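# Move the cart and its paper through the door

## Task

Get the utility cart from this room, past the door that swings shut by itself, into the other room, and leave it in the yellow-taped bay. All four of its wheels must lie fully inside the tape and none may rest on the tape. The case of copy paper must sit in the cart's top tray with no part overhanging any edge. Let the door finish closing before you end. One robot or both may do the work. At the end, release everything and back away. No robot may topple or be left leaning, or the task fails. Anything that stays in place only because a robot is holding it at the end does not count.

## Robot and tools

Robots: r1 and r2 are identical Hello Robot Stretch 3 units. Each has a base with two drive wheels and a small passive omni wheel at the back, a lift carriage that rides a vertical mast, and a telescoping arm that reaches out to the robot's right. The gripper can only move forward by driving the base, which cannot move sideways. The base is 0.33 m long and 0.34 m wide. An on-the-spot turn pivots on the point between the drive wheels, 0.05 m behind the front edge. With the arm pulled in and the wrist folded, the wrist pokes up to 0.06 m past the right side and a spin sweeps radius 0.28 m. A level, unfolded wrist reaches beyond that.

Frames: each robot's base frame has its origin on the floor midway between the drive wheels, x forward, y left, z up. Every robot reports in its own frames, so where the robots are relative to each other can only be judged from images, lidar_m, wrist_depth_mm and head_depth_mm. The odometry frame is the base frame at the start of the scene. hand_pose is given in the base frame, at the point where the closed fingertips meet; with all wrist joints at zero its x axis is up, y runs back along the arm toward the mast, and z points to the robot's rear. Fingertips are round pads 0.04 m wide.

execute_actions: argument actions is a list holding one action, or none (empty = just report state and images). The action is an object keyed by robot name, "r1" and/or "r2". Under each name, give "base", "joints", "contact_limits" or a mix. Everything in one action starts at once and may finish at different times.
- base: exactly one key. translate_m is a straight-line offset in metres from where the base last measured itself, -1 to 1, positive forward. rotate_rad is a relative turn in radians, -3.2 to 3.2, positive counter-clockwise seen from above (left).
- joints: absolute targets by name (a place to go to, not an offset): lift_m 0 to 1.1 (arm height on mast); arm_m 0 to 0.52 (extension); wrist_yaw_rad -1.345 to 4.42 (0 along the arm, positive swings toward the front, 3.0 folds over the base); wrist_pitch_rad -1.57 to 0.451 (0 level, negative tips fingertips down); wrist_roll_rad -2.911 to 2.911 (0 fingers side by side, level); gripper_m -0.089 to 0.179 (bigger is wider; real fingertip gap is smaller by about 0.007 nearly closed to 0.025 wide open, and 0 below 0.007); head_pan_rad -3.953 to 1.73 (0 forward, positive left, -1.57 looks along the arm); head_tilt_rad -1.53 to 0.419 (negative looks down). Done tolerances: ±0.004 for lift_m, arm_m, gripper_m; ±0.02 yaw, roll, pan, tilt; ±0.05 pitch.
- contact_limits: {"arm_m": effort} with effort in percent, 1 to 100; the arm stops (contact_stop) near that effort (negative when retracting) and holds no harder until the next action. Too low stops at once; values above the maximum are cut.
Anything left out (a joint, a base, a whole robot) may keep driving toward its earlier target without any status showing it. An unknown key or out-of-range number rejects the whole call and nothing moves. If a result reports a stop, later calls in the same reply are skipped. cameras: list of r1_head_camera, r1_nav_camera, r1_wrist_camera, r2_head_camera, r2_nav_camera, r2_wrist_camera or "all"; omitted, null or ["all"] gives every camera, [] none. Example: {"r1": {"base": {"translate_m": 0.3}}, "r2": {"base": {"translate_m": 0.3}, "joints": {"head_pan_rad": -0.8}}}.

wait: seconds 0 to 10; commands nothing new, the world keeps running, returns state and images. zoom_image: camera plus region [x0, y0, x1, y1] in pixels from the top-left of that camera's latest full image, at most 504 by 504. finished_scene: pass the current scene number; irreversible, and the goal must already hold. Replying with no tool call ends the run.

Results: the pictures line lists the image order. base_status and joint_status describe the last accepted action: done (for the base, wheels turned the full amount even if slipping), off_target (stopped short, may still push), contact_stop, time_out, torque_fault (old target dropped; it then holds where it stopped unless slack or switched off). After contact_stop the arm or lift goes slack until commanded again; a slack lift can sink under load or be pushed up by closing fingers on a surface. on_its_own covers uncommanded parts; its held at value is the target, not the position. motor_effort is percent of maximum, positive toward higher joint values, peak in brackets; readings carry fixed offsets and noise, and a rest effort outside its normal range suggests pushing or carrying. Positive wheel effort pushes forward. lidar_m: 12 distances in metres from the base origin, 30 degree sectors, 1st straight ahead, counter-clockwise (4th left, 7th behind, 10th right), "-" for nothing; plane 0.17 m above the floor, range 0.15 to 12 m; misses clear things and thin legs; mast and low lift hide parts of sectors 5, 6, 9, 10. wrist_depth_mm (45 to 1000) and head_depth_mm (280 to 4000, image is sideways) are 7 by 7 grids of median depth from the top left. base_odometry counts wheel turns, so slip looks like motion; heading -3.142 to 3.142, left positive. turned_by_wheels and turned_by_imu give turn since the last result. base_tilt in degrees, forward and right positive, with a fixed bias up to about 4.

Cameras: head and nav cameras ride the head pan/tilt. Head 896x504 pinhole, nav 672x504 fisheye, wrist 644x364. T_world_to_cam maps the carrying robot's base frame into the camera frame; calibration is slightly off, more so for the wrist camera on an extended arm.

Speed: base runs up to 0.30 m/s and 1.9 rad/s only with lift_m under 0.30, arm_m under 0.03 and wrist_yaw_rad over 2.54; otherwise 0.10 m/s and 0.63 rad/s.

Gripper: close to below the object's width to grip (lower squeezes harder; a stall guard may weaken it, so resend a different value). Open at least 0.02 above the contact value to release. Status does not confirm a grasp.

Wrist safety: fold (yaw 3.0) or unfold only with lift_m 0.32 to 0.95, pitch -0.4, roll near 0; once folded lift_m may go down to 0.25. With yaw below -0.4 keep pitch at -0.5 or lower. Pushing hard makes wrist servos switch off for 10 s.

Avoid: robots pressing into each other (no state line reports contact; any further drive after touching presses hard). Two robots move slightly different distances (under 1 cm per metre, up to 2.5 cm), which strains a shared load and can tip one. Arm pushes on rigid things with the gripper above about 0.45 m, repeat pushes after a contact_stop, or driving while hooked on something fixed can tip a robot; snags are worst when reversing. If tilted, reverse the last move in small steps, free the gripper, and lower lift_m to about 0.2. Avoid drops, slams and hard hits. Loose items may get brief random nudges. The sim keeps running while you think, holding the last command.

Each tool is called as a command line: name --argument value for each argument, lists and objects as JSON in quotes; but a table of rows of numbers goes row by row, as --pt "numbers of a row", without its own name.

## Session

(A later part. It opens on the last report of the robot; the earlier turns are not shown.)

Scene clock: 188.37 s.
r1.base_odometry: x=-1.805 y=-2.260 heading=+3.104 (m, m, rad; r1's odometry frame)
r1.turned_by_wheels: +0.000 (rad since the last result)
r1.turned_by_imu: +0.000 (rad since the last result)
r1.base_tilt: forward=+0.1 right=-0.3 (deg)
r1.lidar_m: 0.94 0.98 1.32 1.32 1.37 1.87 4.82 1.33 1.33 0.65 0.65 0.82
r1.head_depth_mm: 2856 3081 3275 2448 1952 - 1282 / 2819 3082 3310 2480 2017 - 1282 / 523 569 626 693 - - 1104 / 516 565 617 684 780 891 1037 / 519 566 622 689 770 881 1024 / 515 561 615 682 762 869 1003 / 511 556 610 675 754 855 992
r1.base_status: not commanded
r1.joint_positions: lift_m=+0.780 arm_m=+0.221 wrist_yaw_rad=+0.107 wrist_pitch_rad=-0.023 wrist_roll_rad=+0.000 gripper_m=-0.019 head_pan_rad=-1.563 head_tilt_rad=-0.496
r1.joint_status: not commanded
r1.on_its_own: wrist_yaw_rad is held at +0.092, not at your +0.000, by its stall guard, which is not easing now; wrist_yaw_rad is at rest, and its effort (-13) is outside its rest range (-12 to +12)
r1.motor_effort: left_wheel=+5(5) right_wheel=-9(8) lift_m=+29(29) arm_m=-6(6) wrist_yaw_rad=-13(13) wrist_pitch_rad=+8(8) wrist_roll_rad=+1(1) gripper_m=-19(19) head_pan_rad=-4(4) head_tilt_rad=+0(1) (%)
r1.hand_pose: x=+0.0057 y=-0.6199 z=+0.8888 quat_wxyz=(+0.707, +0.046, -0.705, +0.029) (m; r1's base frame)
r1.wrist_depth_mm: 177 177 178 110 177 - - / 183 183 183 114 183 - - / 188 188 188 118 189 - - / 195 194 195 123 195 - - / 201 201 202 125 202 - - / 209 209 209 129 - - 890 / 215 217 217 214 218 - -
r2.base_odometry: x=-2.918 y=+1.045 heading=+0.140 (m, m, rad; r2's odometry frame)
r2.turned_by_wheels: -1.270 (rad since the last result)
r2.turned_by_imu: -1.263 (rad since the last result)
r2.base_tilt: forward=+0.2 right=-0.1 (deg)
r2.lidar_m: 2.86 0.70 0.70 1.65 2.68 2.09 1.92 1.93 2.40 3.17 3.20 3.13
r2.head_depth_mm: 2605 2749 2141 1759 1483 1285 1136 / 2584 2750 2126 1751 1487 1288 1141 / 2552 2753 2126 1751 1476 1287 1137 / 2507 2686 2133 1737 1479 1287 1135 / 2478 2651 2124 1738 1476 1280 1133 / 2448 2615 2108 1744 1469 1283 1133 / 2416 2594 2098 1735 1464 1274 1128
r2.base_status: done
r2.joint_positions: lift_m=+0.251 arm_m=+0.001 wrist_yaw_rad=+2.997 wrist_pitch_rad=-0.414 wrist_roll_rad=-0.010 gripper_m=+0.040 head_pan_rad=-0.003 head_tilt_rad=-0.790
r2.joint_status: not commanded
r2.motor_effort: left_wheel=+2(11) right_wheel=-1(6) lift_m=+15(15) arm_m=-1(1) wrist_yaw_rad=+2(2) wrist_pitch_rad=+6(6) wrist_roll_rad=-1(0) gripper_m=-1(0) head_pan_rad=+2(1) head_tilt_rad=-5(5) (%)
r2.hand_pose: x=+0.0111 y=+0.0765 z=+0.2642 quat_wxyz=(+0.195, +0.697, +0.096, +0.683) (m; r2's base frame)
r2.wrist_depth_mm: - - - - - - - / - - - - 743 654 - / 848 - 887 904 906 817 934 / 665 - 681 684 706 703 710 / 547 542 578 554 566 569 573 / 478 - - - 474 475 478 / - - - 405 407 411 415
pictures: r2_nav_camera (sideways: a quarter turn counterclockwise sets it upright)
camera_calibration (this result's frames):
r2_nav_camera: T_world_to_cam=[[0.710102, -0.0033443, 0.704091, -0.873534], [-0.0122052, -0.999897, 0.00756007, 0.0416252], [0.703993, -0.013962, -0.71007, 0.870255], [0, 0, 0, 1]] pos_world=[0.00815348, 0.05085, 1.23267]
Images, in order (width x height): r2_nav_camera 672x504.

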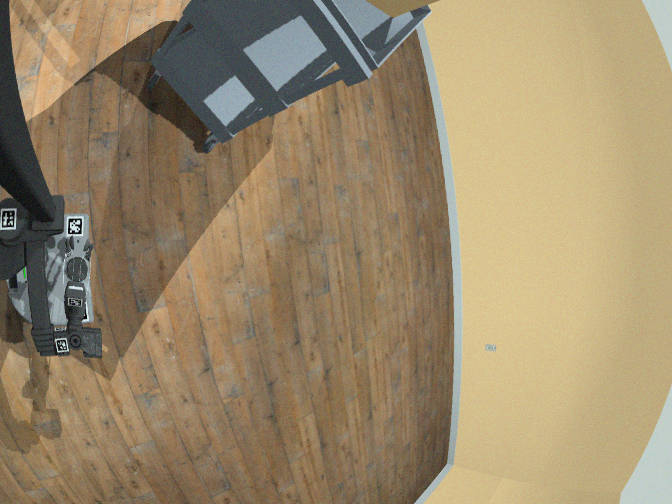

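execute_actions --actions '[{"r2":{"base":{"translate_m":1.0}}}]' --cameras '[]'

execute_actions --actions '[{"r2":{"base":{"translate_m":0.3}}}]' --cameras '[]'

execute_actions --actions '[{"r2":{"base":{"rotate_rad":-1.68},"joints":{"lift_m":0.395,"head_pan_rad":-1.9,"head_tilt_rad":-0.7}}}]' --cameras '["r2_nav_camera","r2_head_camera"]'

Scene clock: 193.50 s.
r1.base_odometry: x=-1.805 y=-2.260 heading=+3.104 (m, m, rad; r1's odometry frame)
r1.turned_by_wheels: +0.000 (rad since the last result)
r1.turned_by_imu: +0.001 (rad since the last result)
r1.base_tilt: forward=+0.0 right=-0.3 (deg)
r1.lidar_m: 0.94 0.97 1.32 1.33 1.37 1.86 4.83 1.33 1.33 0.65 0.65 0.82
r1.head_depth_mm: 2848 3081 3336 2455 1940 - 1282 / 2829 3101 3328 2452 2027 - 1286 / 524 570 624 692 - - 1102 / 516 565 618 685 780 892 1039 / 520 567 621 688 773 878 1018 / 515 562 615 682 763 867 1006 / 510 556 609 675 754 853 991
r1.base_status: not commanded
r1.joint_positions: lift_m=+0.780 arm_m=+0.221 wrist_yaw_rad=+0.107 wrist_pitch_rad=-0.023 wrist_roll_rad=+0.000 gripper_m=-0.019 head_pan_rad=-1.563 head_tilt_rad=-0.496
r1.joint_status: not commanded
r1.on_its_own: wrist_yaw_rad is held at +0.092, not at your +0.000, by its stall guard, which is not easing now; wrist_yaw_rad is at rest, and its effort (-13) is outside its rest range (-12 to +12)
r1.motor_effort: left_wheel=+5(5) right_wheel=-9(9) lift_m=+29(29) arm_m=-6(6) wrist_yaw_rad=-13(14) wrist_pitch_rad=+7(8) wrist_roll_rad=+1(1) gripper_m=-18(19) head_pan_rad=-5(4) head_tilt_rad=+0(1) (%)
r1.hand_pose: x=+0.0057 y=-0.6199 z=+0.8888 quat_wxyz=(+0.707, +0.046, -0.705, +0.029) (m; r1's base frame)
r1.wrist_depth_mm: 177 178 177 110 177 - - / 183 183 182 114 182 - - / 189 188 189 117 190 - - / 195 195 196 123 195 - - / 202 202 202 125 202 - - / 208 209 208 128 - - 880 / 217 216 217 214 218 - -
r2.base_odometry: x=-1.928 y=+1.185 heading=+0.140 (m, m, rad; r2's odometry frame)
r2.turned_by_wheels: +0.000 (rad since the last result)
r2.turned_by_imu: +0.004 (rad since the last result)
r2.base_tilt: forward=+0.2 right=-0.1 (deg)
r2.lidar_m: 1.86 1.88 2.33 0.79 0.65 0.65 2.92 2.94 3.32 3.01 3.06 2.02
r2.head_depth_mm: 1687 1945 2110 1752 1483 1289 1136 / 1668 1916 2075 1758 1492 1287 1137 / 1645 1888 2064 1756 1478 1285 1140 / 1628 1863 2049 1743 1483 1282 1135 / 1607 1835 2053 1744 1476 1281 1133 / 1593 1808 1998 1741 1478 1275 1130 / 1566 1798 1983 1727 1471 1276 1128
r2.base_status: done
r2.joint_positions: lift_m=+0.251 arm_m=+0.001 wrist_yaw_rad=+2.998 wrist_pitch_rad=-0.414 wrist_roll_rad=-0.010 gripper_m=+0.040 head_pan_rad=-0.003 head_tilt_rad=-0.791
r2.joint_status: not commanded
r2.motor_effort: left_wheel=+1(12) right_wheel=-1(6) lift_m=+15(15) arm_m=-2(1) wrist_yaw_rad=+2(3) wrist_pitch_rad=+6(6) wrist_roll_rad=-1(0) gripper_m=-1(0) head_pan_rad=+0(2) head_tilt_rad=-4(4) (%)
r2.hand_pose: x=+0.0109 y=+0.0765 z=+0.2642 quat_wxyz=(+0.195, +0.697, +0.097, +0.683) (m; r2's base frame)
r2.wrist_depth_mm: - 957 - - - - - / 563 - - - - - - / 769 - 881 898 902 920 926 / 673 - 695 684 706 712 709 / 543 540 578 565 573 579 571 / 474 - - - 477 475 480 / - - - 408 406 409 411
pictures: none
No camera images: the call's "cameras" was empty. Leave "cameras" out to get every camera's image.

Scene clock: 196.17 s.
r1.base_odometry: x=-1.805 y=-2.260 heading=+3.104 (m, m, rad; r1's odometry frame)
r1.turned_by_wheels: +0.000 (rad since the last result)
r1.turned_by_imu: +0.000 (rad since the last result)
r1.base_tilt: forward=+0.0 right=-0.4 (deg)
r1.lidar_m: 0.94 0.97 1.32 1.33 1.38 1.87 4.81 1.33 1.33 0.65 0.66 0.82
r1.head_depth_mm: 2846 3088 3308 2443 1950 - 1283 / 2825 3065 3312 2457 2040 - 1282 / 522 570 626 694 - - 1104 / 517 563 618 684 779 891 1041 / 519 566 621 689 773 880 1020 / 516 561 615 681 761 868 1003 / 511 557 609 675 756 857 988
r1.base_status: not commanded
r1.joint_positions: lift_m=+0.780 arm_m=+0.221 wrist_yaw_rad=+0.107 wrist_pitch_rad=-0.023 wrist_roll_rad=+0.000 gripper_m=-0.019 head_pan_rad=-1.563 head_tilt_rad=-0.496
r1.joint_status: not commanded
r1.on_its_own: wrist_yaw_rad is held at +0.092, not at your +0.000, by its stall guard, which is not easing now; wrist_yaw_rad is at rest, and its effort (-13) is outside its rest range (-12 to +12)
r1.motor_effort: left_wheel=+5(5) right_wheel=-9(9) lift_m=+29(29) arm_m=-6(6) wrist_yaw_rad=-13(14) wrist_pitch_rad=+8(8) wrist_roll_rad=+1(1) gripper_m=-19(19) head_pan_rad=-4(4) head_tilt_rad=-1(2) (%)
r1.hand_pose: x=+0.0057 y=-0.6199 z=+0.8888 quat_wxyz=(+0.707, +0.046, -0.705, +0.029) (m; r1's base frame)
r1.wrist_depth_mm: 177 177 177 110 177 - - / 183 183 183 114 183 - - / 188 188 188 118 188 - - / 194 195 195 123 196 - - / 201 201 202 125 203 - - / 209 209 208 128 - - 887 / 216 217 217 213 217 - -
r2.base_odometry: x=-1.630 y=+1.227 heading=+0.140 (m, m, rad; r2's odometry frame)
r2.turned_by_wheels: +0.000 (rad since the last result)
r2.turned_by_imu: +0.002 (rad since the last result)
r2.base_tilt: forward=+0.2 right=-0.1 (deg)
r2.lidar_m: 1.56 1.57 1.95 2.84 0.88 0.87 3.23 3.25 3.27 2.99 2.59 1.69
r2.head_depth_mm: 1406 1615 1896 1765 1481 1291 1141 / 1390 1607 1873 1747 1484 1291 1134 / 1377 1582 1832 1747 1478 1284 1139 / 1359 1553 1828 1748 1471 1282 1136 / 1347 1524 1782 1747 1472 1282 1133 / 1332 1511 1760 1736 1476 1277 1128 / 1315 1493 1726 1725 1472 1273 1130
r2.base_status: done
r2.joint_positions: lift_m=+0.251 arm_m=+0.001 wrist_yaw_rad=+2.998 wrist_pitch_rad=-0.414 wrist_roll_rad=-0.010 gripper_m=+0.040 head_pan_rad=-0.003 head_tilt_rad=-0.791
r2.joint_status: not commanded
r2.motor_effort: left_wheel=+1(11) right_wheel=+0(5) lift_m=+15(15) arm_m=-1(1) wrist_yaw_rad=+1(2) wrist_pitch_rad=+6(6) wrist_roll_rad=+0(0) gripper_m=+0(1) head_pan_rad=+1(1) head_tilt_rad=-4(4) (%)
r2.hand_pose: x=+0.0109 y=+0.0765 z=+0.2642 quat_wxyz=(+0.195, +0.697, +0.097, +0.684) (m; r2's base frame)
r2.wrist_depth_mm: 997 - - - - - - / 735 - - - - - - / 859 - 897 896 911 918 942 / 673 - 682 705 706 700 718 / 552 539 580 558 575 568 580 / 475 - - - 477 478 487 / - - - 408 406 410 409
pictures: none
No camera images: the call's "cameras" was empty. Leave "cameras" out to get every camera's image.

Scene clock: 198.93 s.
r1.base_odometry: x=-1.805 y=-2.260 heading=+3.104 (m, m, rad; r1's odometry frame)
r1.turned_by_wheels: +0.000 (rad since the last result)
r1.turned_by_imu: +0.000 (rad since the last result)
r1.base_tilt: forward=+0.1 right=-0.4 (deg)
r1.lidar_m: 0.94 0.97 1.32 1.33 1.38 1.87 4.81 1.33 1.33 0.65 0.65 0.82
r1.head_depth_mm: 2839 3063 3292 2448 1955 - 1278 / 2826 3089 3306 2477 2023 - 1279 / 523 570 625 692 - - 1109 / 517 564 619 685 781 895 1036 / 519 566 622 691 771 876 1021 / 515 562 614 681 762 867 1003 / 512 557 610 674 755 858 991
r1.base_status: not commanded
r1.joint_positions: lift_m=+0.780 arm_m=+0.221 wrist_yaw_rad=+0.107 wrist_pitch_rad=-0.023 wrist_roll_rad=+0.000 gripper_m=-0.019 head_pan_rad=-1.563 head_tilt_rad=-0.496
r1.joint_status: not commanded
r1.on_its_own: wrist_yaw_rad is held at +0.092, not at your +0.000, by its stall guard, which is not easing now; wrist_yaw_rad is at rest, and its effort (-14) is outside its rest range (-12 to +12)
r1.motor_effort: left_wheel=+5(5) right_wheel=-9(9) lift_m=+29(29) arm_m=-6(6) wrist_yaw_rad=-14(14) wrist_pitch_rad=+7(8) wrist_roll_rad=+1(1) gripper_m=-17(19) head_pan_rad=-4(4) head_tilt_rad=-2(1) (%)
r1.hand_pose: x=+0.0057 y=-0.6199 z=+0.8888 quat_wxyz=(+0.707, +0.046, -0.705, +0.029) (m; r1's base frame)
r1.wrist_depth_mm: 178 177 177 110 178 - - / 182 182 182 114 182 - - / 188 189 189 118 188 - - / 195 195 195 123 195 - - / 201 201 202 125 202 - - / 209 209 209 128 - - 876 / 217 217 216 213 218 - -
r2.base_odometry: x=-1.630 y=+1.227 heading=-1.540 (m, m, rad; r2's odometry frame)
r2.turned_by_wheels: -1.680 (rad since the last result)
r2.turned_by_imu: -1.674 (rad since the last result)
r2.base_tilt: forward=+0.2 right=-0.1 (deg)
r2.lidar_m: 2.99 2.99 1.80 1.56 1.56 1.80 2.85 0.90 0.88 3.23 3.22 3.46
r2.head_depth_mm: 3018 1034 1028 1223 1396 1342 1171 / 3390 1238 941 1226 1435 1341 1169 / 3429 3132 996 1253 1453 1333 1166 / 3264 3336 2317 1900 1575 1344 1162 / 3040 3229 2403 1903 1568 1335 1160 / 2904 3120 2415 1885 1556 1329 1160 / 2734 2961 2379 1886 1563 1333 1161
r2.base_status: done
r2.joint_positions: lift_m=+0.394 arm_m=+0.001 wrist_yaw_rad=+2.998 wrist_pitch_rad=-0.414 wrist_roll_rad=-0.010 gripper_m=+0.040 head_pan_rad=-1.893 head_tilt_rad=-0.705
r2.joint_status: all done
r2.motor_effort: left_wheel=+1(13) right_wheel=-1(7) lift_m=+48(48) arm_m=-1(2) wrist_yaw_rad=+2(2) wrist_pitch_rad=+6(6) wrist_roll_rad=-1(0) gripper_m=-1(1) head_pan_rad=-4(42) head_tilt_rad=+1(10) (%)
r2.hand_pose: x=+0.0109 y=+0.0765 z=+0.4079 quat_wxyz=(+0.195, +0.697, +0.097, +0.683) (m; r2's base frame)
r2.wrist_depth_mm: - - - - - - - / - - - - - - - / - - - - - - - / 909 - 960 941 954 971 972 / 760 744 790 764 778 779 786 / 633 626 - 642 656 657 662 / 554 551 560 564 557 575 567
pictures: r2_head_camera (sideways: a quarter turn clockwise sets it upright), r2_nav_camera (sideways: a quarter turn counterclockwise sets it upright)
camera_calibration (this result's frames):
r2_head_camera: T_world_to_cam=[[0.188529, 0.660533, -0.726742, 0.964088], [0.959238, -0.282489, -0.00791129, 0.00527004], [-0.210522, -0.695626, -0.686865, 0.859099], [0, 0, 0, 1]] pos_world=[-0.00595401, -0.0377109, 1.29077]
r2_nav_camera: T_world_to_cam=[[-0.205981, -0.613424, 0.762419, -0.943965], [-0.945397, 0.325852, 0.00675695, 0.0483625], [-0.252581, -0.719397, -0.647048, 0.794118], [0, 0, 0, 1]] pos_world=[0.0518618, -0.0235236, 1.2332]
Images, in order (width x height): r2_head_camera 896x504, r2_nav_camera 672x504.

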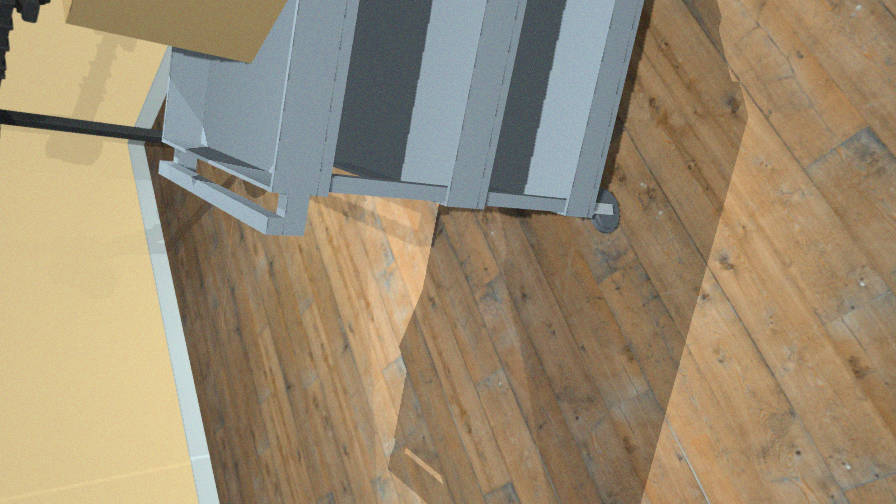

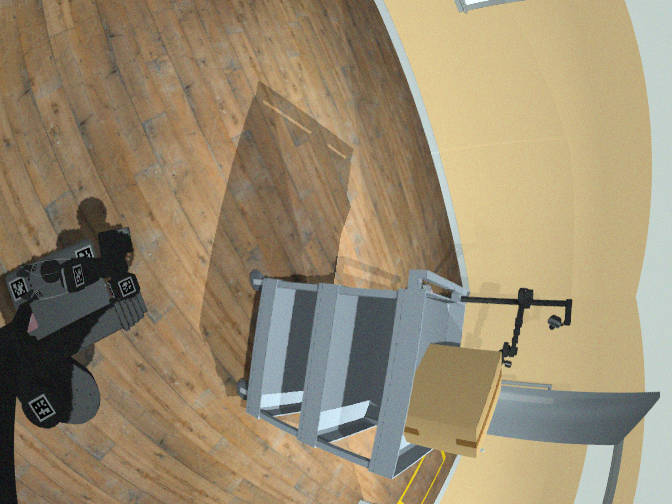

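execute_actions --actions '[{"r2":{"joints":{"wrist_yaw_rad":0.0}}}]' --cameras '[]'

execute_actions --actions '[{"r2":{"base":{"translate_m":-0.72},"joints":{"wrist_pitch_rad":0.0,"gripper_m":0.14,"head_pan_rad":-1.57}}}]' --cameras '["r2_wrist_camera","r2_head_camera"]'

Scene clock: 201.77 s.
r1.base_odometry: x=-1.805 y=-2.260 heading=+3.104 (m, m, rad; r1's odometry frame)
r1.turned_by_wheels: +0.000 (rad since the last result)
r1.turned_by_imu: +0.000 (rad since the last result)
r1.base_tilt: forward=+0.1 right=-0.3 (deg)
r1.lidar_m: 0.94 0.97 1.32 1.33 1.37 1.86 4.82 1.33 1.33 0.65 0.65 0.82
r1.head_depth_mm: 2844 3116 3324 2476 1937 - 1277 / 2833 3082 3290 2444 2026 - 1287 / 522 569 626 692 - - 1106 / 516 563 619 685 781 893 1033 / 519 565 622 688 771 877 1022 / 516 561 615 684 763 869 1005 / 511 557 610 674 756 856 988
r1.base_status: not commanded
r1.joint_positions: lift_m=+0.780 arm_m=+0.221 wrist_yaw_rad=+0.107 wrist_pitch_rad=-0.023 wrist_roll_rad=+0.000 gripper_m=-0.019 head_pan_rad=-1.563 head_tilt_rad=-0.496
r1.joint_status: not commanded
r1.on_its_own: wrist_yaw_rad is held at +0.092, not at your +0.000, by its stall guard, which is not easing now
r1.motor_effort: left_wheel=+5(5) right_wheel=-8(9) lift_m=+29(29) arm_m=-6(6) wrist_yaw_rad=-12(14) wrist_pitch_rad=+8(7) wrist_roll_rad=+1(1) gripper_m=-18(19) head_pan_rad=-3(4) head_tilt_rad=-1(1) (%)
r1.hand_pose: x=+0.0057 y=-0.6199 z=+0.8888 quat_wxyz=(+0.707, +0.046, -0.705, +0.029) (m; r1's base frame)
r1.wrist_depth_mm: 177 177 178 110 177 - - / 183 183 183 114 184 - - / 189 188 189 118 189 - - / 194 194 195 123 196 - - / 202 202 202 124 202 - - / 209 210 208 128 - - 887 / 217 217 217 214 217 - -
r2.base_odometry: x=-1.630 y=+1.227 heading=-1.540 (m, m, rad; r2's odometry frame)
r2.turned_by_wheels: +0.000 (rad since the last result)
r2.turned_by_imu: +0.001 (rad since the last result)
r2.base_tilt: forward=+0.2 right=-0.1 (deg)
r2.lidar_m: 2.99 2.99 1.81 1.56 1.56 1.80 2.85 0.89 0.87 3.22 3.21 3.50
r2.head_depth_mm: 3036 1030 1029 1222 1402 1340 1169 / 3364 1238 941 1219 1432 1337 1160 / 3473 3128 998 1251 1453 1338 1164 / 3232 3291 2340 1889 1570 1334 1162 / 3067 3254 2395 1882 1568 1338 1173 / 2893 3107 2399 1886 1561 1335 1163 / 2765 2982 2385 1897 1570 1327 1159
r2.base_status: not commanded
r2.joint_positions: lift_m=+0.394 arm_m=+0.001 wrist_yaw_rad=+0.003 wrist_pitch_rad=-0.414 wrist_roll_rad=-0.010 gripper_m=+0.040 head_pan_rad=-1.893 head_tilt_rad=-0.705
r2.joint_status: all done
r2.motor_effort: left_wheel=+1(1) right_wheel=-1(1) lift_m=+48(48) arm_m=-1(1) wrist_yaw_rad=-4(4) wrist_pitch_rad=+6(6) wrist_roll_rad=-1(0) gripper_m=+0(0) head_pan_rad=-3(4) head_tilt_rad=+1(1) (%)
r2.hand_pose: x=-0.0208 y=-0.3709 z=+0.4079 quat_wxyz=(+0.696, +0.147, -0.688, -0.144) (m; r2's base frame)
r2.wrist_depth_mm: - - - - - - 494 / - - - - - - - / - - - - - 896 871 / 922 939 931 944 951 660 613 / 757 750 797 775 772 784 725 / 635 636 - 659 661 660 654 / 549 550 547 561 563 562 569
pictures: none
No camera images: the call's "cameras" was empty. Leave "cameras" out to get every camera's image.

Scene clock: 210.13 s.
r1.base_odometry: x=-1.805 y=-2.260 heading=+3.104 (m, m, rad; r1's odometry frame)
r1.turned_by_wheels: +0.000 (rad since the last result)
r1.turned_by_imu: +0.001 (rad since the last result)
r1.base_tilt: forward=+0.1 right=-0.4 (deg)
r1.lidar_m: 0.94 0.97 1.32 1.33 1.38 1.87 4.81 1.33 1.33 0.65 0.65 0.82
r1.head_depth_mm: 2825 3073 3297 2461 1942 - 1281 / 2818 3111 3297 2444 2034 - 1290 / 522 569 625 693 - - 1105 / 516 563 620 684 779 892 1035 / 520 566 622 687 771 879 1021 / 516 562 617 681 764 868 1005 / 511 556 610 674 753 855 987
r1.base_status: not commanded
r1.joint_positions: lift_m=+0.780 arm_m=+0.221 wrist_yaw_rad=+0.107 wrist_pitch_rad=-0.023 wrist_roll_rad=+0.000 gripper_m=-0.019 head_pan_rad=-1.563 head_tilt_rad=-0.496
r1.joint_status: not commanded
r1.on_its_own: wrist_yaw_rad is held at +0.092, not at your +0.000, by its stall guard, which is not easing now; wrist_yaw_rad is at rest, and its effort (-14) is outside its rest range (-12 to +12)
r1.motor_effort: left_wheel=+4(5) right_wheel=-9(9) lift_m=+29(29) arm_m=-6(6) wrist_yaw_rad=-14(13) wrist_pitch_rad=+8(8) wrist_roll_rad=+1(1) gripper_m=-19(19) head_pan_rad=-4(4) head_tilt_rad=-1(1) (%)
r1.hand_pose: x=+0.0057 y=-0.6199 z=+0.8888 quat_wxyz=(+0.707, +0.046, -0.705, +0.029) (m; r1's base frame)
r1.wrist_depth_mm: 177 177 177 110 177 - - / 183 183 182 114 184 - - / 188 189 189 118 190 - - / 195 195 195 123 195 - - / 200 202 202 124 203 - - / 208 209 208 129 - - 873 / 217 217 216 214 217 - -
r2.base_odometry: x=-1.653 y=+1.946 heading=-1.540 (m, m, rad; r2's odometry frame)
r2.turned_by_wheels: +0.000 (rad since the last result)
r2.turned_by_imu: +0.000 (rad since the last result)
r2.base_tilt: forward=+0.2 right=-0.1 (deg)
r2.lidar_m: 3.69 2.75 1.58 1.37 1.37 1.58 2.14 2.15 0.50 0.50 0.71 3.95
r2.head_depth_mm: 3201 3008 915 1111 1539 1340 1166 / 3031 649 727 743 1006 1290 1167 / 2984 640 708 743 976 954 1142 / 2942 636 702 730 1003 1213 1190 / 2889 1113 904 1109 1053 1265 1161 / 2881 3002 935 1137 1325 1304 1163 / 2815 3025 913 1140 1531 1336 1159
r2.base_status: done
r2.joint_positions: lift_m=+0.394 arm_m=+0.001 wrist_yaw_rad=+0.003 wrist_pitch_rad=-0.026 wrist_roll_rad=-0.010 gripper_m=+0.140 head_pan_rad=-1.577 head_tilt_rad=-0.705
r2.joint_status: all done
r2.motor_effort: left_wheel=+2(4) right_wheel=-1(6) lift_m=+48(48) arm_m=-1(1) wrist_yaw_rad=-4(4) wrist_pitch_rad=+11(12) wrist_roll_rad=+0(0) gripper_m=+0(99) head_pan_rad=+2(27) head_tilt_rad=+2(2) (%)
r2.hand_pose: x=-0.0207 y=-0.4016 z=+0.5024 quat_wxyz=(+0.711, +0.010, -0.703, -0.008) (m; r2's base frame)
r2.wrist_depth_mm: - - 795 - 650 - - / - - - - - - - / - 650 879 832 266 - - / - 453 362 301 261 - - / - - 962 326 270 - - / - 763 826 835 730 - - / 857 603 642 638 606 823 870
pictures: r2_head_camera (sideways: a quarter turn clockwise sets it upright), r2_wrist_camera
camera_calibration (this result's frames):
r2_head_camera: T_world_to_cam=[[-0.0260662, 0.686416, -0.726742, 0.965397], [0.999531, 0.0295805, -0.00791129, 0.00502425], [0.0160669, -0.726607, -0.686865, 0.857717], [0, 0, 0, 1]] pos_world=[0.00636148, -0.0395897, 1.29077]
r2_wrist_camera: T_world_to_cam=[[-0.998641, 0.0470104, 0.0225196, -0.0233621], [-0.0135135, 0.183766, -0.982877, 0.604662], [-0.0503438, -0.981845, -0.182881, -0.136475], [0, 0, 0, 1]] pos_world=[-0.0220299, -0.244015, 0.569876]
Images, in order (width x height): r2_head_camera 896x504, r2_wrist_camera 644x364.

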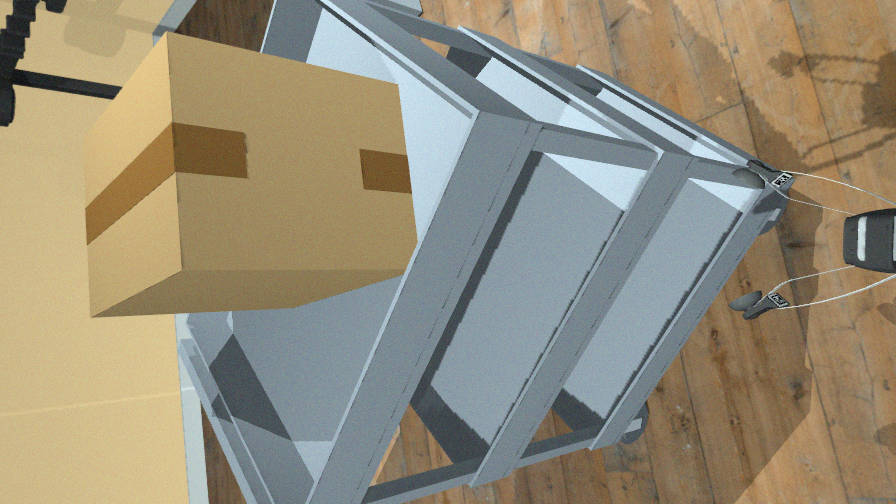

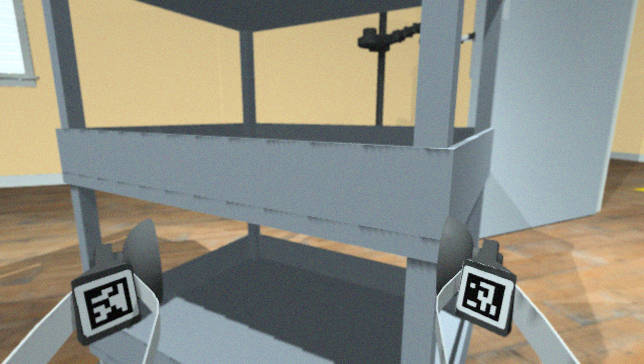

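execute_actions --actions '[{"r2":{"base":{"translate_m":-0.11}}}]' --cameras '["r2_wrist_camera"]'

execute_actions --actions '[{"r2":{"joints":{"arm_m":0.14}}}]' --cameras '["r2_wrist_camera"]'

Scene clock: 212.60 s.
r1.base_odometry: x=-1.805 y=-2.260 heading=+3.104 (m, m, rad; r1's odometry frame)
r1.turned_by_wheels: +0.000 (rad since the last result)
r1.turned_by_imu: +0.000 (rad since the last result)
r1.base_tilt: forward=+0.0 right=-0.3 (deg)
r1.lidar_m: 0.94 0.98 1.32 1.33 1.37 1.87 4.81 1.33 1.33 0.65 0.65 0.82
r1.head_depth_mm: 2839 3117 3275 2447 1949 - 1281 / 2815 3083 3336 2460 2029 - 1281 / 522 569 626 692 - - 1107 / 518 564 619 685 781 892 1040 / 519 565 621 688 774 880 1022 / 515 561 616 682 763 869 1005 / 511 557 609 674 754 855 989
r1.base_status: not commanded
r1.joint_positions: lift_m=+0.780 arm_m=+0.221 wrist_yaw_rad=+0.107 wrist_pitch_rad=-0.023 wrist_roll_rad=+0.000 gripper_m=-0.019 head_pan_rad=-1.563 head_tilt_rad=-0.496
r1.joint_status: not commanded
r1.on_its_own: wrist_yaw_rad is held at +0.092, not at your +0.000, by its stall guard, which is not easing now; wrist_yaw_rad is at rest, and its effort (-13) is outside its rest range (-12 to +12)
r1.motor_effort: left_wheel=+5(4) right_wheel=-9(9) lift_m=+29(29) arm_m=-6(6) wrist_yaw_rad=-13(14) wrist_pitch_rad=+7(8) wrist_roll_rad=+1(1) gripper_m=-18(18) head_pan_rad=-5(3) head_tilt_rad=-1(2) (%)
r1.hand_pose: x=+0.0057 y=-0.6199 z=+0.8888 quat_wxyz=(+0.707, +0.046, -0.705, +0.029) (m; r1's base frame)
r1.wrist_depth_mm: 178 177 177 110 177 - - / 182 183 183 114 183 - - / 188 188 189 117 189 - - / 194 194 195 123 195 - - / 202 202 201 125 202 - - / 208 208 208 129 - - 885 / 216 217 217 214 217 - -
r2.base_odometry: x=-1.656 y=+2.056 heading=-1.540 (m, m, rad; r2's odometry frame)
r2.turned_by_wheels: +0.000 (rad since the last result)
r2.turned_by_imu: +0.000 (rad since the last result)
r2.base_tilt: forward=+0.2 right=-0.1 (deg)
r2.lidar_m: 3.81 2.70 1.55 1.34 1.34 1.55 2.04 2.04 0.79 0.48 0.62 3.96
r2.head_depth_mm: 3092 3189 1883 1907 1574 1353 1167 / 3095 3162 930 1147 1508 1339 1164 / 3059 656 752 764 1056 1277 1165 / 2929 643 716 740 933 1021 1185 / 2887 635 698 717 1002 1206 1164 / 2833 1078 898 761 1054 1263 1163 / 2805 2986 934 1140 1287 1336 1159
r2.base_status: done
r2.joint_positions: lift_m=+0.394 arm_m=+0.001 wrist_yaw_rad=+0.003 wrist_pitch_rad=-0.026 wrist_roll_rad=-0.010 gripper_m=+0.140 head_pan_rad=-1.577 head_tilt_rad=-0.705
r2.joint_status: not commanded
r2.motor_effort: left_wheel=+2(2) right_wheel=-1(7) lift_m=+48(48) arm_m=-1(2) wrist_yaw_rad=-4(3) wrist_pitch_rad=+11(11) wrist_roll_rad=-1(0) gripper_m=+0(0) head_pan_rad=+3(3) head_tilt_rad=+2(2) (%)
r2.hand_pose: x=-0.0207 y=-0.4016 z=+0.5024 quat_wxyz=(+0.711, +0.010, -0.703, -0.008) (m; r2's base frame)
r2.wrist_depth_mm: - - 802 643 - - - / - - - - - - - / 614 769 869 305 - - - / 443 341 276 266 579 - - / - - 288 278 - - - / - 821 813 728 732 - - / 599 622 638 582 704 833 866
pictures: r2_wrist_camera
camera_calibration (this result's frames):
r2_wrist_camera: T_world_to_cam=[[-0.998638, 0.0470585, 0.0225129, -0.0233514], [-0.0135048, 0.183635, -0.982902, 0.604656], [-0.050388, -0.981867, -0.18275, -0.136549], [0, 0, 0, 1]] pos_world=[-0.0220343, -0.24401, 0.569889]
Images, in order (width x height): r2_wrist_camera 644x364.

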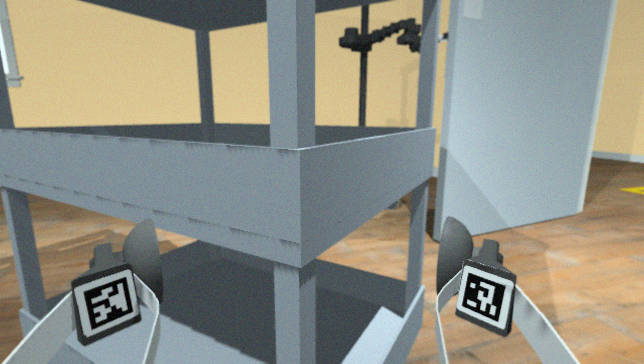

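Scene clock: 214.87 s.
r1.base_odometry: x=-1.805 y=-2.260 heading=+3.104 (m, m, rad; r1's odometry frame)
r1.turned_by_wheels: +0.000 (rad since the last result)
r1.turned_by_imu: +0.000 (rad since the last result)
r1.base_tilt: forward=+0.0 right=-0.4 (deg)
r1.lidar_m: 0.94 0.97 1.32 1.33 1.38 1.87 4.83 1.32 1.33 0.65 0.65 0.82
r1.head_depth_mm: 2841 3082 3320 2453 1943 - 1279 / 2809 3126 3305 2463 2037 - 1279 / 524 568 624 693 - - 1107 / 517 564 618 682 780 891 1036 / 519 566 621 689 771 880 1019 / 515 561 616 680 762 868 1005 / 512 556 610 674 754 854 991
r1.base_status: not commanded
r1.joint_positions: lift_m=+0.780 arm_m=+0.221 wrist_yaw_rad=+0.107 wrist_pitch_rad=-0.023 wrist_roll_rad=+0.000 gripper_m=-0.019 head_pan_rad=-1.563 head_tilt_rad=-0.496
r1.joint_status: not commanded
r1.on_its_own: wrist_yaw_rad is held at +0.092, not at your +0.000, by its stall guard, which is not easing now; wrist_yaw_rad is at rest, and its effort (-14) is outside its rest range (-12 to +12)
r1.motor_effort: left_wheel=+5(5) right_wheel=-9(9) lift_m=+29(29) arm_m=-6(6) wrist_yaw_rad=-14(14) wrist_pitch_rad=+7(7) wrist_roll_rad=+1(1) gripper_m=-19(20) head_pan_rad=-5(5) head_tilt_rad=-1(1) (%)
r1.hand_pose: x=+0.0057 y=-0.6199 z=+0.8888 quat_wxyz=(+0.707, +0.046, -0.705, +0.029) (m; r1's base frame)
r1.wrist_depth_mm: 177 177 177 110 177 - - / 182 182 183 114 183 - - / 188 188 189 118 189 - - / 195 195 195 123 196 - - / 201 202 202 125 203 - - / 209 209 208 128 - - 882 / 216 216 217 214 217 - -
r2.base_odometry: x=-1.656 y=+2.056 heading=-1.539 (m, m, rad; r2's odometry frame)
r2.turned_by_wheels: +0.000 (rad since the last result)
r2.turned_by_imu: +0.001 (rad since the last result)
r2.base_tilt: forward=+0.2 right=-0.1 (deg)
r2.lidar_m: 3.80 2.70 1.55 1.34 1.34 1.55 2.04 2.04 0.79 0.49 0.63 3.98
r2.head_depth_mm: 3057 3143 1873 1895 1578 1345 1166 / 3148 3173 925 1145 1502 1345 1164 / 3070 658 753 766 1057 1286 - / 2894 645 721 741 929 926 1145 / 2871 637 702 723 1002 1212 1163 / 2850 1092 900 813 1055 1262 1163 / 2772 2999 934 1139 1286 1327 1159
r2.base_status: not commanded
r2.joint_positions: lift_m=+0.394 arm_m=+0.139 wrist_yaw_rad=+0.031 wrist_pitch_rad=-0.029 wrist_roll_rad=-0.010 gripper_m=+0.140 head_pan_rad=-1.577 head_tilt_rad=-0.705
r2.joint_status: all done
r2.on_its_own: wrist_yaw_rad is at rest, and its effort (-36) is outside its rest range (-12 to +12)
r2.motor_effort: left_wheel=+4(4) right_wheel=-4(4) lift_m=+48(48) arm_m=+9(10) wrist_yaw_rad=-36(36) wrist_pitch_rad=+12(12) wrist_roll_rad=+0(1) gripper_m=-8(8) head_pan_rad=+4(3) head_tilt_rad=+1(2) (%)
r2.hand_pose: x=-0.0135 y=-0.5392 z=+0.5016 quat_wxyz=(+0.711, +0.021, -0.703, +0.001) (m; r2's base frame)
r2.wrist_depth_mm: - - 731 107 - - - / - - - 110 - - - / 586 716 775 114 567 - - / 206 163 132 115 195 - - / 223 160 129 114 185 - - / - 162 134 118 193 - - / 580 581 140 123 576 826 861
pictures: r2_wrist_camera
camera_calibration (this result's frames):
r2_wrist_camera: T_world_to_cam=[[-0.99957, 0.0186218, 0.022665, -0.0250399], [-0.0188057, 0.18618, -0.982336, 0.630269], [-0.0225126, -0.982339, -0.18575, -0.26979], [0, 0, 0, 1]] pos_world=[-0.0192501, -0.381903, 0.569589]
Images, in order (width x height): r2_wrist_camera 644x364.

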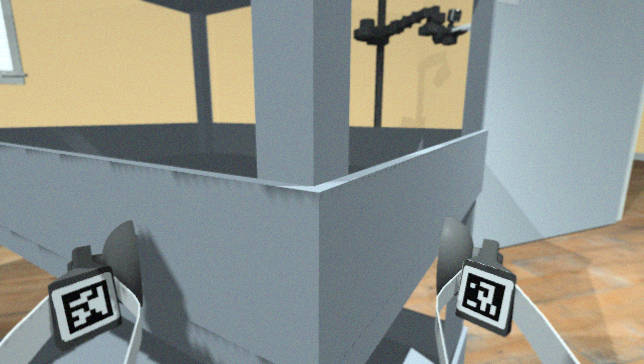

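execute_actions --actions '[{"r2":{"joints":{"arm_m":0.32},"contact_limits":{"arm_m":30}}}]' --cameras '["r2_wrist_camera","r2_head_camera"]'

Scene clock: 217.57 s.
r1.base_odometry: x=-1.805 y=-2.260 heading=+3.104 (m, m, rad; r1's odometry frame)
r1.turned_by_wheels: +0.000 (rad since the last result)
r1.turned_by_imu: +0.000 (rad since the last result)
r1.base_tilt: forward=+0.1 right=-0.3 (deg)
r1.lidar_m: 0.94 0.97 1.32 1.33 1.37 1.87 4.81 1.16 1.17 0.65 0.66 0.82
r1.head_depth_mm: 2859 3087 3293 2457 1944 - 1280 / 2802 3079 3266 2480 2019 - 1290 / 522 570 625 692 - - 1106 / 516 564 620 684 779 892 1034 / 519 566 621 689 773 879 1021 / 515 562 615 682 763 867 1006 / 511 556 610 673 754 857 990
r1.base_status: not commanded
r1.joint_positions: lift_m=+0.780 arm_m=+0.221 wrist_yaw_rad=+0.107 wrist_pitch_rad=-0.023 wrist_roll_rad=+0.000 gripper_m=-0.019 head_pan_rad=-1.563 head_tilt_rad=-0.496
r1.joint_status: not commanded
r1.on_its_own: wrist_yaw_rad is held at +0.092, not at your +0.000, by its stall guard, which is not easing now; wrist_yaw_rad is at rest, and its effort (-13) is outside its rest range (-12 to +12)
r1.motor_effort: left_wheel=+5(5) right_wheel=-9(9) lift_m=+29(29) arm_m=-6(6) wrist_yaw_rad=-13(13) wrist_pitch_rad=+8(8) wrist_roll_rad=+1(1) gripper_m=-18(18) head_pan_rad=-5(5) head_tilt_rad=-2(2) (%)
r1.hand_pose: x=+0.0057 y=-0.6199 z=+0.8888 quat_wxyz=(+0.707, +0.046, -0.705, +0.029) (m; r1's base frame)
r1.wrist_depth_mm: 177 178 177 110 178 - - / 183 183 183 114 183 - - / 188 189 189 117 189 - - / 194 194 195 123 196 - 695 / 201 202 202 125 202 - - / 208 209 209 129 - - 888 / 215 217 217 214 217 - 989
r2.base_odometry: x=-1.656 y=+2.056 heading=-1.540 (m, m, rad; r2's odometry frame)
r2.turned_by_wheels: -0.001 (rad since the last result)
r2.turned_by_imu: +0.000 (rad since the last result)
r2.base_tilt: forward=+0.2 right=-0.1 (deg)
r2.lidar_m: 3.80 2.70 1.56 1.34 1.34 1.55 2.04 2.04 0.97 0.65 0.87 3.97
r2.head_depth_mm: 3101 3182 1921 1915 1573 1339 1173 / 3150 3152 1071 1295 1538 1337 1169 / 2955 796 876 1181 1371 - 1167 / 922 784 869 1115 1007 1291 1161 / 918 788 847 1214 1355 1335 1161 / 2884 1199 1016 1247 1466 1336 1160 / 2823 1133 1111 1289 1524 1331 1160
r2.base_status: not commanded
r2.joint_positions: lift_m=+0.394 arm_m=+0.319 wrist_yaw_rad=+0.037 wrist_pitch_rad=-0.032 wrist_roll_rad=-0.010 gripper_m=+0.140 head_pan_rad=-1.577 head_tilt_rad=-0.704
r2.joint_status: all done
r2.on_its_own: wrist_yaw_rad is held at +0.051, not at your +0.000, by its stall guard, which is not easing now; wrist_yaw_rad is at rest, and its effort (+16) is outside its rest range (-12 to +12)
r2.motor_effort: left_wheel=-5(7) right_wheel=+11(10) lift_m=+47(47) arm_m=+6(15) wrist_yaw_rad=+16(51) wrist_pitch_rad=+13(16) wrist_roll_rad=+0(1) gripper_m=-10(17) head_pan_rad=+3(4) head_tilt_rad=+2(2) (%)
r2.contact_limits: arm_m 30 (drawing in: default 14, maximum 24; extending or still: default 22, maximum 35)
r2.hand_pose: x=-0.0120 y=-0.7194 z=+0.5009 quat_wxyz=(+0.711, +0.025, -0.703, +0.002) (m; r2's base frame)
r2.wrist_depth_mm: - - - - 89 - - / - - - - 94 - - / 552 663 784 636 99 495 - / 216 163 131 104 99 307 - / 246 162 128 103 93 - - / - 160 133 106 97 - - / 572 593 140 110 104 554 861
pictures: r2_head_camera (sideways: a quarter turn clockwise sets it upright), r2_wrist_camera
camera_calibration (this result's frames):
r2_head_camera: T_world_to_cam=[[-0.0261083, 0.686242, -0.726905, 0.96561], [0.999529, 0.0296383, -0.00791982, 0.00503536], [0.0161093, -0.726769, -0.686693, 0.857492], [0, 0, 0, 1]] pos_world=[0.00636383, -0.0395923, 1.29078]
r2_wrist_camera: T_world_to_cam=[[-0.999658, 0.012813, 0.0227779, -0.0244412], [-0.0199476, 0.189021, -0.98177, 0.664875], [-0.0168849, -0.981889, -0.188701, -0.44508], [0, 0, 0, 1]] pos_world=[-0.0186853, -0.562382, 0.569324]
Images, in order (width x height): r2_head_camera 896x504, r2_wrist_camera 644x364.

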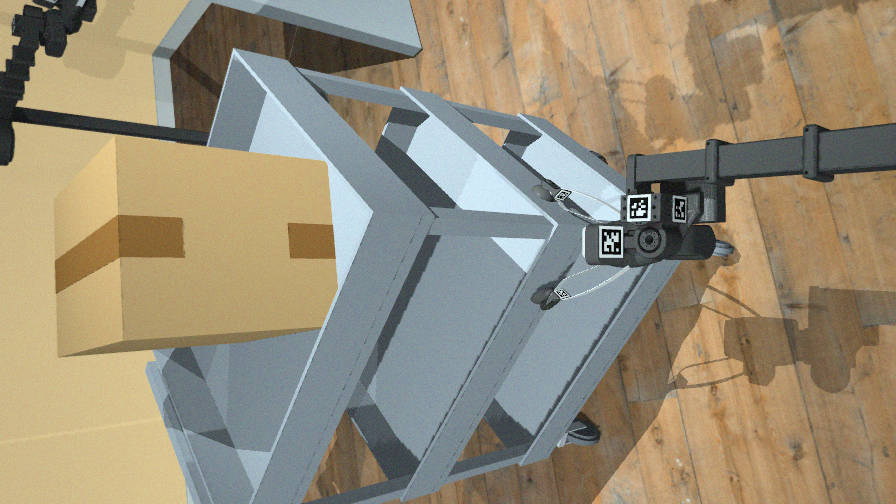

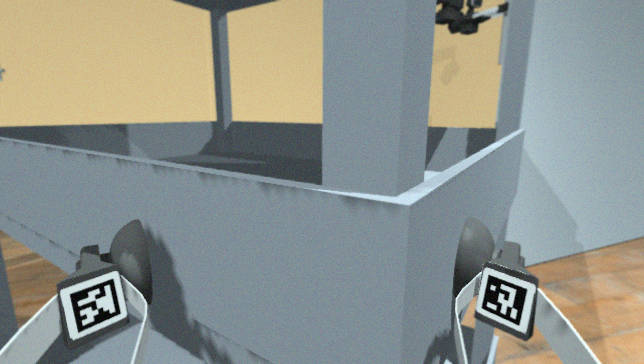

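execute_actions --actions '[{"r2":{"base":{"translate_m":-0.15}}}]' --cameras '["r2_wrist_camera","r2_head_camera"]'

Scene clock: 220.53 s.
r1.base_odometry: x=-1.805 y=-2.260 heading=+3.104 (m, m, rad; r1's odometry frame)
r1.turned_by_wheels: +0.000 (rad since the last result)
r1.turned_by_imu: +0.000 (rad since the last result)
r1.base_tilt: forward=+0.1 right=-0.4 (deg)
r1.lidar_m: 0.94 0.97 1.32 1.33 1.37 1.87 4.83 1.15 1.15 0.65 0.65 0.82
r1.head_depth_mm: 2859 3099 3282 2357 1936 - 1281 / 2794 3099 3296 2484 2021 - 1282 / 522 569 626 693 - - 1104 / 517 563 618 684 780 892 1033 / 519 567 622 687 773 878 1016 / 516 561 617 679 764 870 1004 / 510 556 611 675 754 855 992
r1.base_status: not commanded
r1.joint_positions: lift_m=+0.780 arm_m=+0.221 wrist_yaw_rad=+0.107 wrist_pitch_rad=-0.023 wrist_roll_rad=+0.000 gripper_m=-0.019 head_pan_rad=-1.563 head_tilt_rad=-0.496
r1.joint_status: not commanded
r1.on_its_own: wrist_yaw_rad is held at +0.092, not at your +0.000, by its stall guard, which is not easing now; wrist_yaw_rad is at rest, and its effort (-13) is outside its rest range (-12 to +12)
r1.motor_effort: left_wheel=+5(5) right_wheel=-9(9) lift_m=+29(29) arm_m=-6(6) wrist_yaw_rad=-13(13) wrist_pitch_rad=+7(7) wrist_roll_rad=+1(1) gripper_m=-19(19) head_pan_rad=-4(4) head_tilt_rad=-1(1) (%)
r1.hand_pose: x=+0.0057 y=-0.6199 z=+0.8888 quat_wxyz=(+0.707, +0.046, -0.705, +0.029) (m; r1's base frame)
r1.wrist_depth_mm: 177 177 177 110 177 - - / 183 183 182 114 183 - - / 189 189 188 118 189 - - / 195 194 197 123 195 - 620 / 201 201 201 125 202 - - / 209 208 208 129 - - 895 / 217 217 217 214 218 - 679
r2.base_odometry: x=-1.661 y=+2.206 heading=-1.540 (m, m, rad; r2's odometry frame)
r2.turned_by_wheels: +0.000 (rad since the last result)
r2.turned_by_imu: +0.001 (rad since the last result)
r2.base_tilt: forward=+0.1 right=-0.1 (deg)
r2.lidar_m: 3.95 2.62 1.51 1.29 1.30 1.50 1.89 1.89 1.68 0.69 0.82 4.04
r2.head_depth_mm: 1556 1598 1819 1918 1577 1334 1166 / 3135 3332 2336 1904 1573 1341 1169 / 3119 2274 1143 1444 1534 - 1165 / 2937 850 907 1099 1130 1283 1162 / 916 818 886 1182 1320 1303 1162 / 908 817 873 1212 1425 1334 1158 / 2854 1213 1013 1277 1455 1332 1159
r2.base_status: done
r2.joint_positions: lift_m=+0.394 arm_m=+0.320 wrist_yaw_rad=+0.103 wrist_pitch_rad=-0.027 wrist_roll_rad=-0.010 gripper_m=+0.140 head_pan_rad=-1.577 head_tilt_rad=-0.704
r2.joint_status: not commanded
r2.on_its_own: wrist_yaw_rad is held at +0.095, not at your +0.000, by its stall guard, which is not easing now
r2.motor_effort: left_wheel=+4(17) right_wheel=-5(34) lift_m=+47(46) arm_m=+4(6) wrist_yaw_rad=-9(73) wrist_pitch_rad=+11(13) wrist_roll_rad=-1(0) gripper_m=-3(16) head_pan_rad=+2(4) head_tilt_rad=+1(2) (%)
r2.hand_pose: x=+0.0048 y=-0.7187 z=+0.5021 quat_wxyz=(+0.710, +0.046, -0.702, +0.027) (m; r2's base frame)
r2.wrist_depth_mm: - - 134 - - 991 - / - - 137 - - - - / 616 744 142 660 560 - - / 209 168 139 183 353 - - / 223 166 142 190 536 - - / - 167 148 197 - - - / 584 577 153 604 603 830 861
pictures: r2_head_camera (sideways: a quarter turn clockwise sets it upright), r2_wrist_camera
camera_calibration (this result's frames):
r2_head_camera: T_world_to_cam=[[-0.0261089, 0.686242, -0.726905, 0.96561], [0.999529, 0.0296393, -0.00791982, 0.00503536], [0.01611, -0.726769, -0.686693, 0.857492], [0, 0, 0, 1]] pos_world=[0.00636387, -0.0395923, 1.29078]
r2_wrist_camera: T_world_to_cam=[[-0.998337, -0.053054, 0.0225399, -0.0548821], [-0.0318941, 0.182684, -0.982654, 0.662209], [0.048016, -0.981739, -0.184073, -0.446411], [0, 0, 0, 1]] pos_world=[-0.0122355, -0.562146, 0.569787]
Images, in order (width x height): r2_head_camera 896x504, r2_wrist_camera 644x364.

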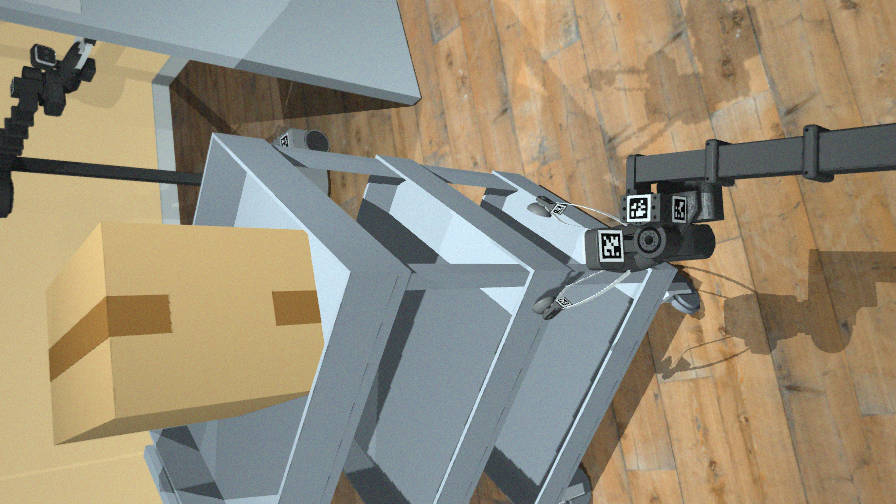

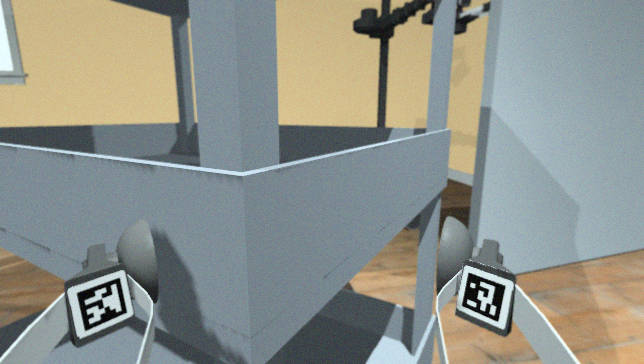

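execute_actions --actions '[{"r2":{"joints":{"arm_m":0.5},"contact_limits":{"arm_m":30}}}]' --cameras '["r2_wrist_camera","r2_head_camera"]'

Scene clock: 223.27 s.
r1.base_odometry: x=-1.805 y=-2.260 heading=+3.104 (m, m, rad; r1's odometry frame)
r1.turned_by_wheels: +0.000 (rad since the last result)
r1.turned_by_imu: +0.000 (rad since the last result)
r1.base_tilt: forward=+0.1 right=-0.3 (deg)
r1.lidar_m: 0.94 0.98 1.32 1.33 1.37 1.86 4.82 1.00 0.99 0.65 0.66 0.82
r1.head_depth_mm: 2842 3085 3287 2351 1943 - 1282 / 2828 3094 3294 2454 2036 - 1286 / 523 569 625 694 - - 1102 / 516 564 620 683 781 892 1037 / 520 566 620 688 772 876 1017 / 514 560 615 682 764 867 1005 / 511 557 610 674 754 855 989
r1.base_status: not commanded
r1.joint_positions: lift_m=+0.780 arm_m=+0.221 wrist_yaw_rad=+0.107 wrist_pitch_rad=-0.023 wrist_roll_rad=+0.000 gripper_m=-0.019 head_pan_rad=-1.563 head_tilt_rad=-0.496
r1.joint_status: not commanded
r1.on_its_own: wrist_yaw_rad is held at +0.092, not at your +0.000, by its stall guard, which is not easing now; wrist_yaw_rad is at rest, and its effort (-14) is outside its rest range (-12 to +12)
r1.motor_effort: left_wheel=+5(5) right_wheel=-9(8) lift_m=+29(29) arm_m=-6(6) wrist_yaw_rad=-14(14) wrist_pitch_rad=+7(7) wrist_roll_rad=+1(1) gripper_m=-18(19) head_pan_rad=-4(4) head_tilt_rad=-2(1) (%)
r1.hand_pose: x=+0.0057 y=-0.6199 z=+0.8888 quat_wxyz=(+0.707, +0.046, -0.705, +0.029) (m; r1's base frame)
r1.wrist_depth_mm: 177 178 178 110 178 - - / 182 183 183 114 183 - - / 188 188 189 118 189 - - / 194 195 195 123 196 - 799 / 201 202 201 125 202 - - / 209 208 208 129 - - 842 / 216 218 218 214 217 - 683
r2.base_odometry: x=-1.661 y=+2.206 heading=-1.540 (m, m, rad; r2's odometry frame)
r2.turned_by_wheels: -0.001 (rad since the last result)
r2.turned_by_imu: +0.000 (rad since the last result)
r2.base_tilt: forward=+0.2 right=-0.1 (deg)
r2.lidar_m: 3.94 2.61 1.51 1.30 1.30 1.50 1.89 1.89 1.68 0.84 1.03 4.00
r2.head_depth_mm: 1549 1594 1822 1905 1578 1345 1174 / 3112 3187 2256 1907 1575 1343 1170 / 2042 1078 1389 1546 1523 1336 1165 / 924 973 955 1172 1456 1338 1170 / 914 959 1376 1299 1493 1332 1161 / 2831 1221 1422 1540 1501 1335 1164 / 2881 1216 1415 1534 1538 1332 1160
r2.base_status: not commanded
r2.joint_positions: lift_m=+0.394 arm_m=+0.499 wrist_yaw_rad=+0.086 wrist_pitch_rad=-0.033 wrist_roll_rad=-0.010 gripper_m=+0.140 head_pan_rad=-1.577 head_tilt_rad=-0.704
r2.joint_status: all done
r2.on_its_own: wrist_yaw_rad is held at +0.095, not at your +0.000, by its stall guard, which is not easing now
r2.motor_effort: left_wheel=-7(8) right_wheel=+14(18) lift_m=+46(47) arm_m=+6(10) wrist_yaw_rad=+10(50) wrist_pitch_rad=+14(15) wrist_roll_rad=+0(0) gripper_m=-5(12) head_pan_rad=+4(3) head_tilt_rad=+2(2) (%)
r2.contact_limits: arm_m 30 (drawing in: default 14, maximum 24; extending or still: default 22, maximum 35)
r2.hand_pose: x=+0.0005 y=-0.8987 z=+0.5005 quat_wxyz=(+0.711, +0.042, -0.702, +0.019) (m; r2's base frame)
r2.wrist_depth_mm: - - - - 102 806 891 / - - - - 106 851 914 / 558 699 749 639 110 847 966 / 200 165 141 123 108 909 - / 212 167 143 122 108 954 - / - 170 149 126 112 989 - / 590 591 155 131 117 817 852
pictures: r2_head_camera (sideways: a quarter turn clockwise sets it upright), r2_wrist_camera
camera_calibration (this result's frames):
r2_head_camera: T_world_to_cam=[[-0.0261096, 0.686242, -0.726905, 0.96561], [0.999529, 0.0296402, -0.00791982, 0.00503537], [0.0161107, -0.726769, -0.686693, 0.857492], [0, 0, 0, 1]] pos_world=[0.0063639, -0.0395923, 1.29078]
r2_wrist_camera: T_world_to_cam=[[-0.999069, -0.0365878, 0.0228479, -0.0539899], [-0.0293817, 0.189408, -0.981459, 0.6988], [0.0315819, -0.981216, -0.190307, -0.619592], [0, 0, 0, 1]] pos_world=[-0.0138399, -0.742288, 0.569164]
Images, in order (width x height): r2_head_camera 896x504, r2_wrist_camera 644x364.

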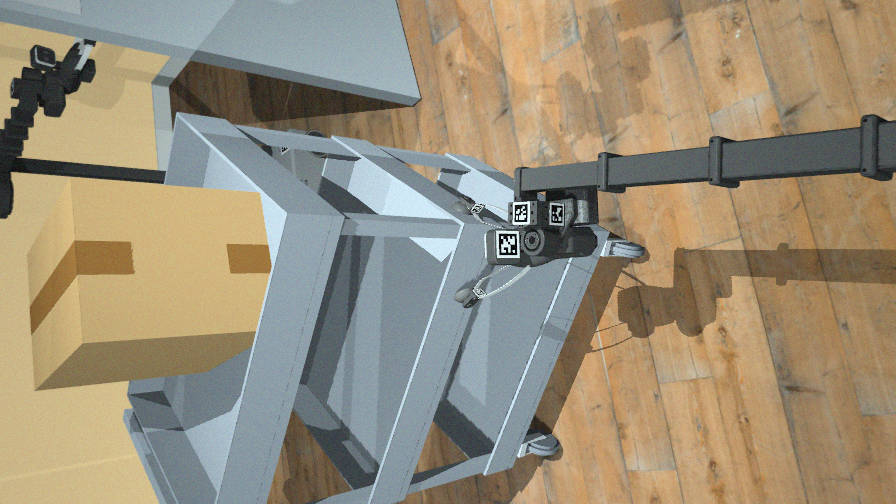

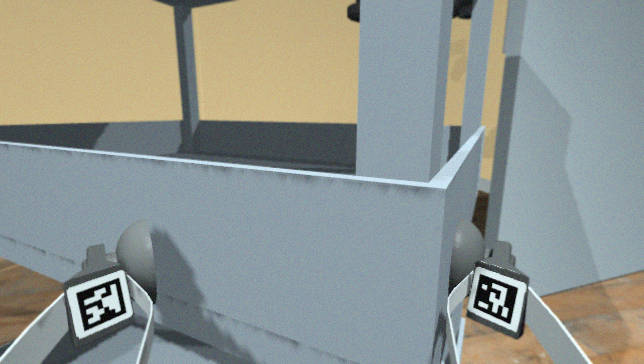

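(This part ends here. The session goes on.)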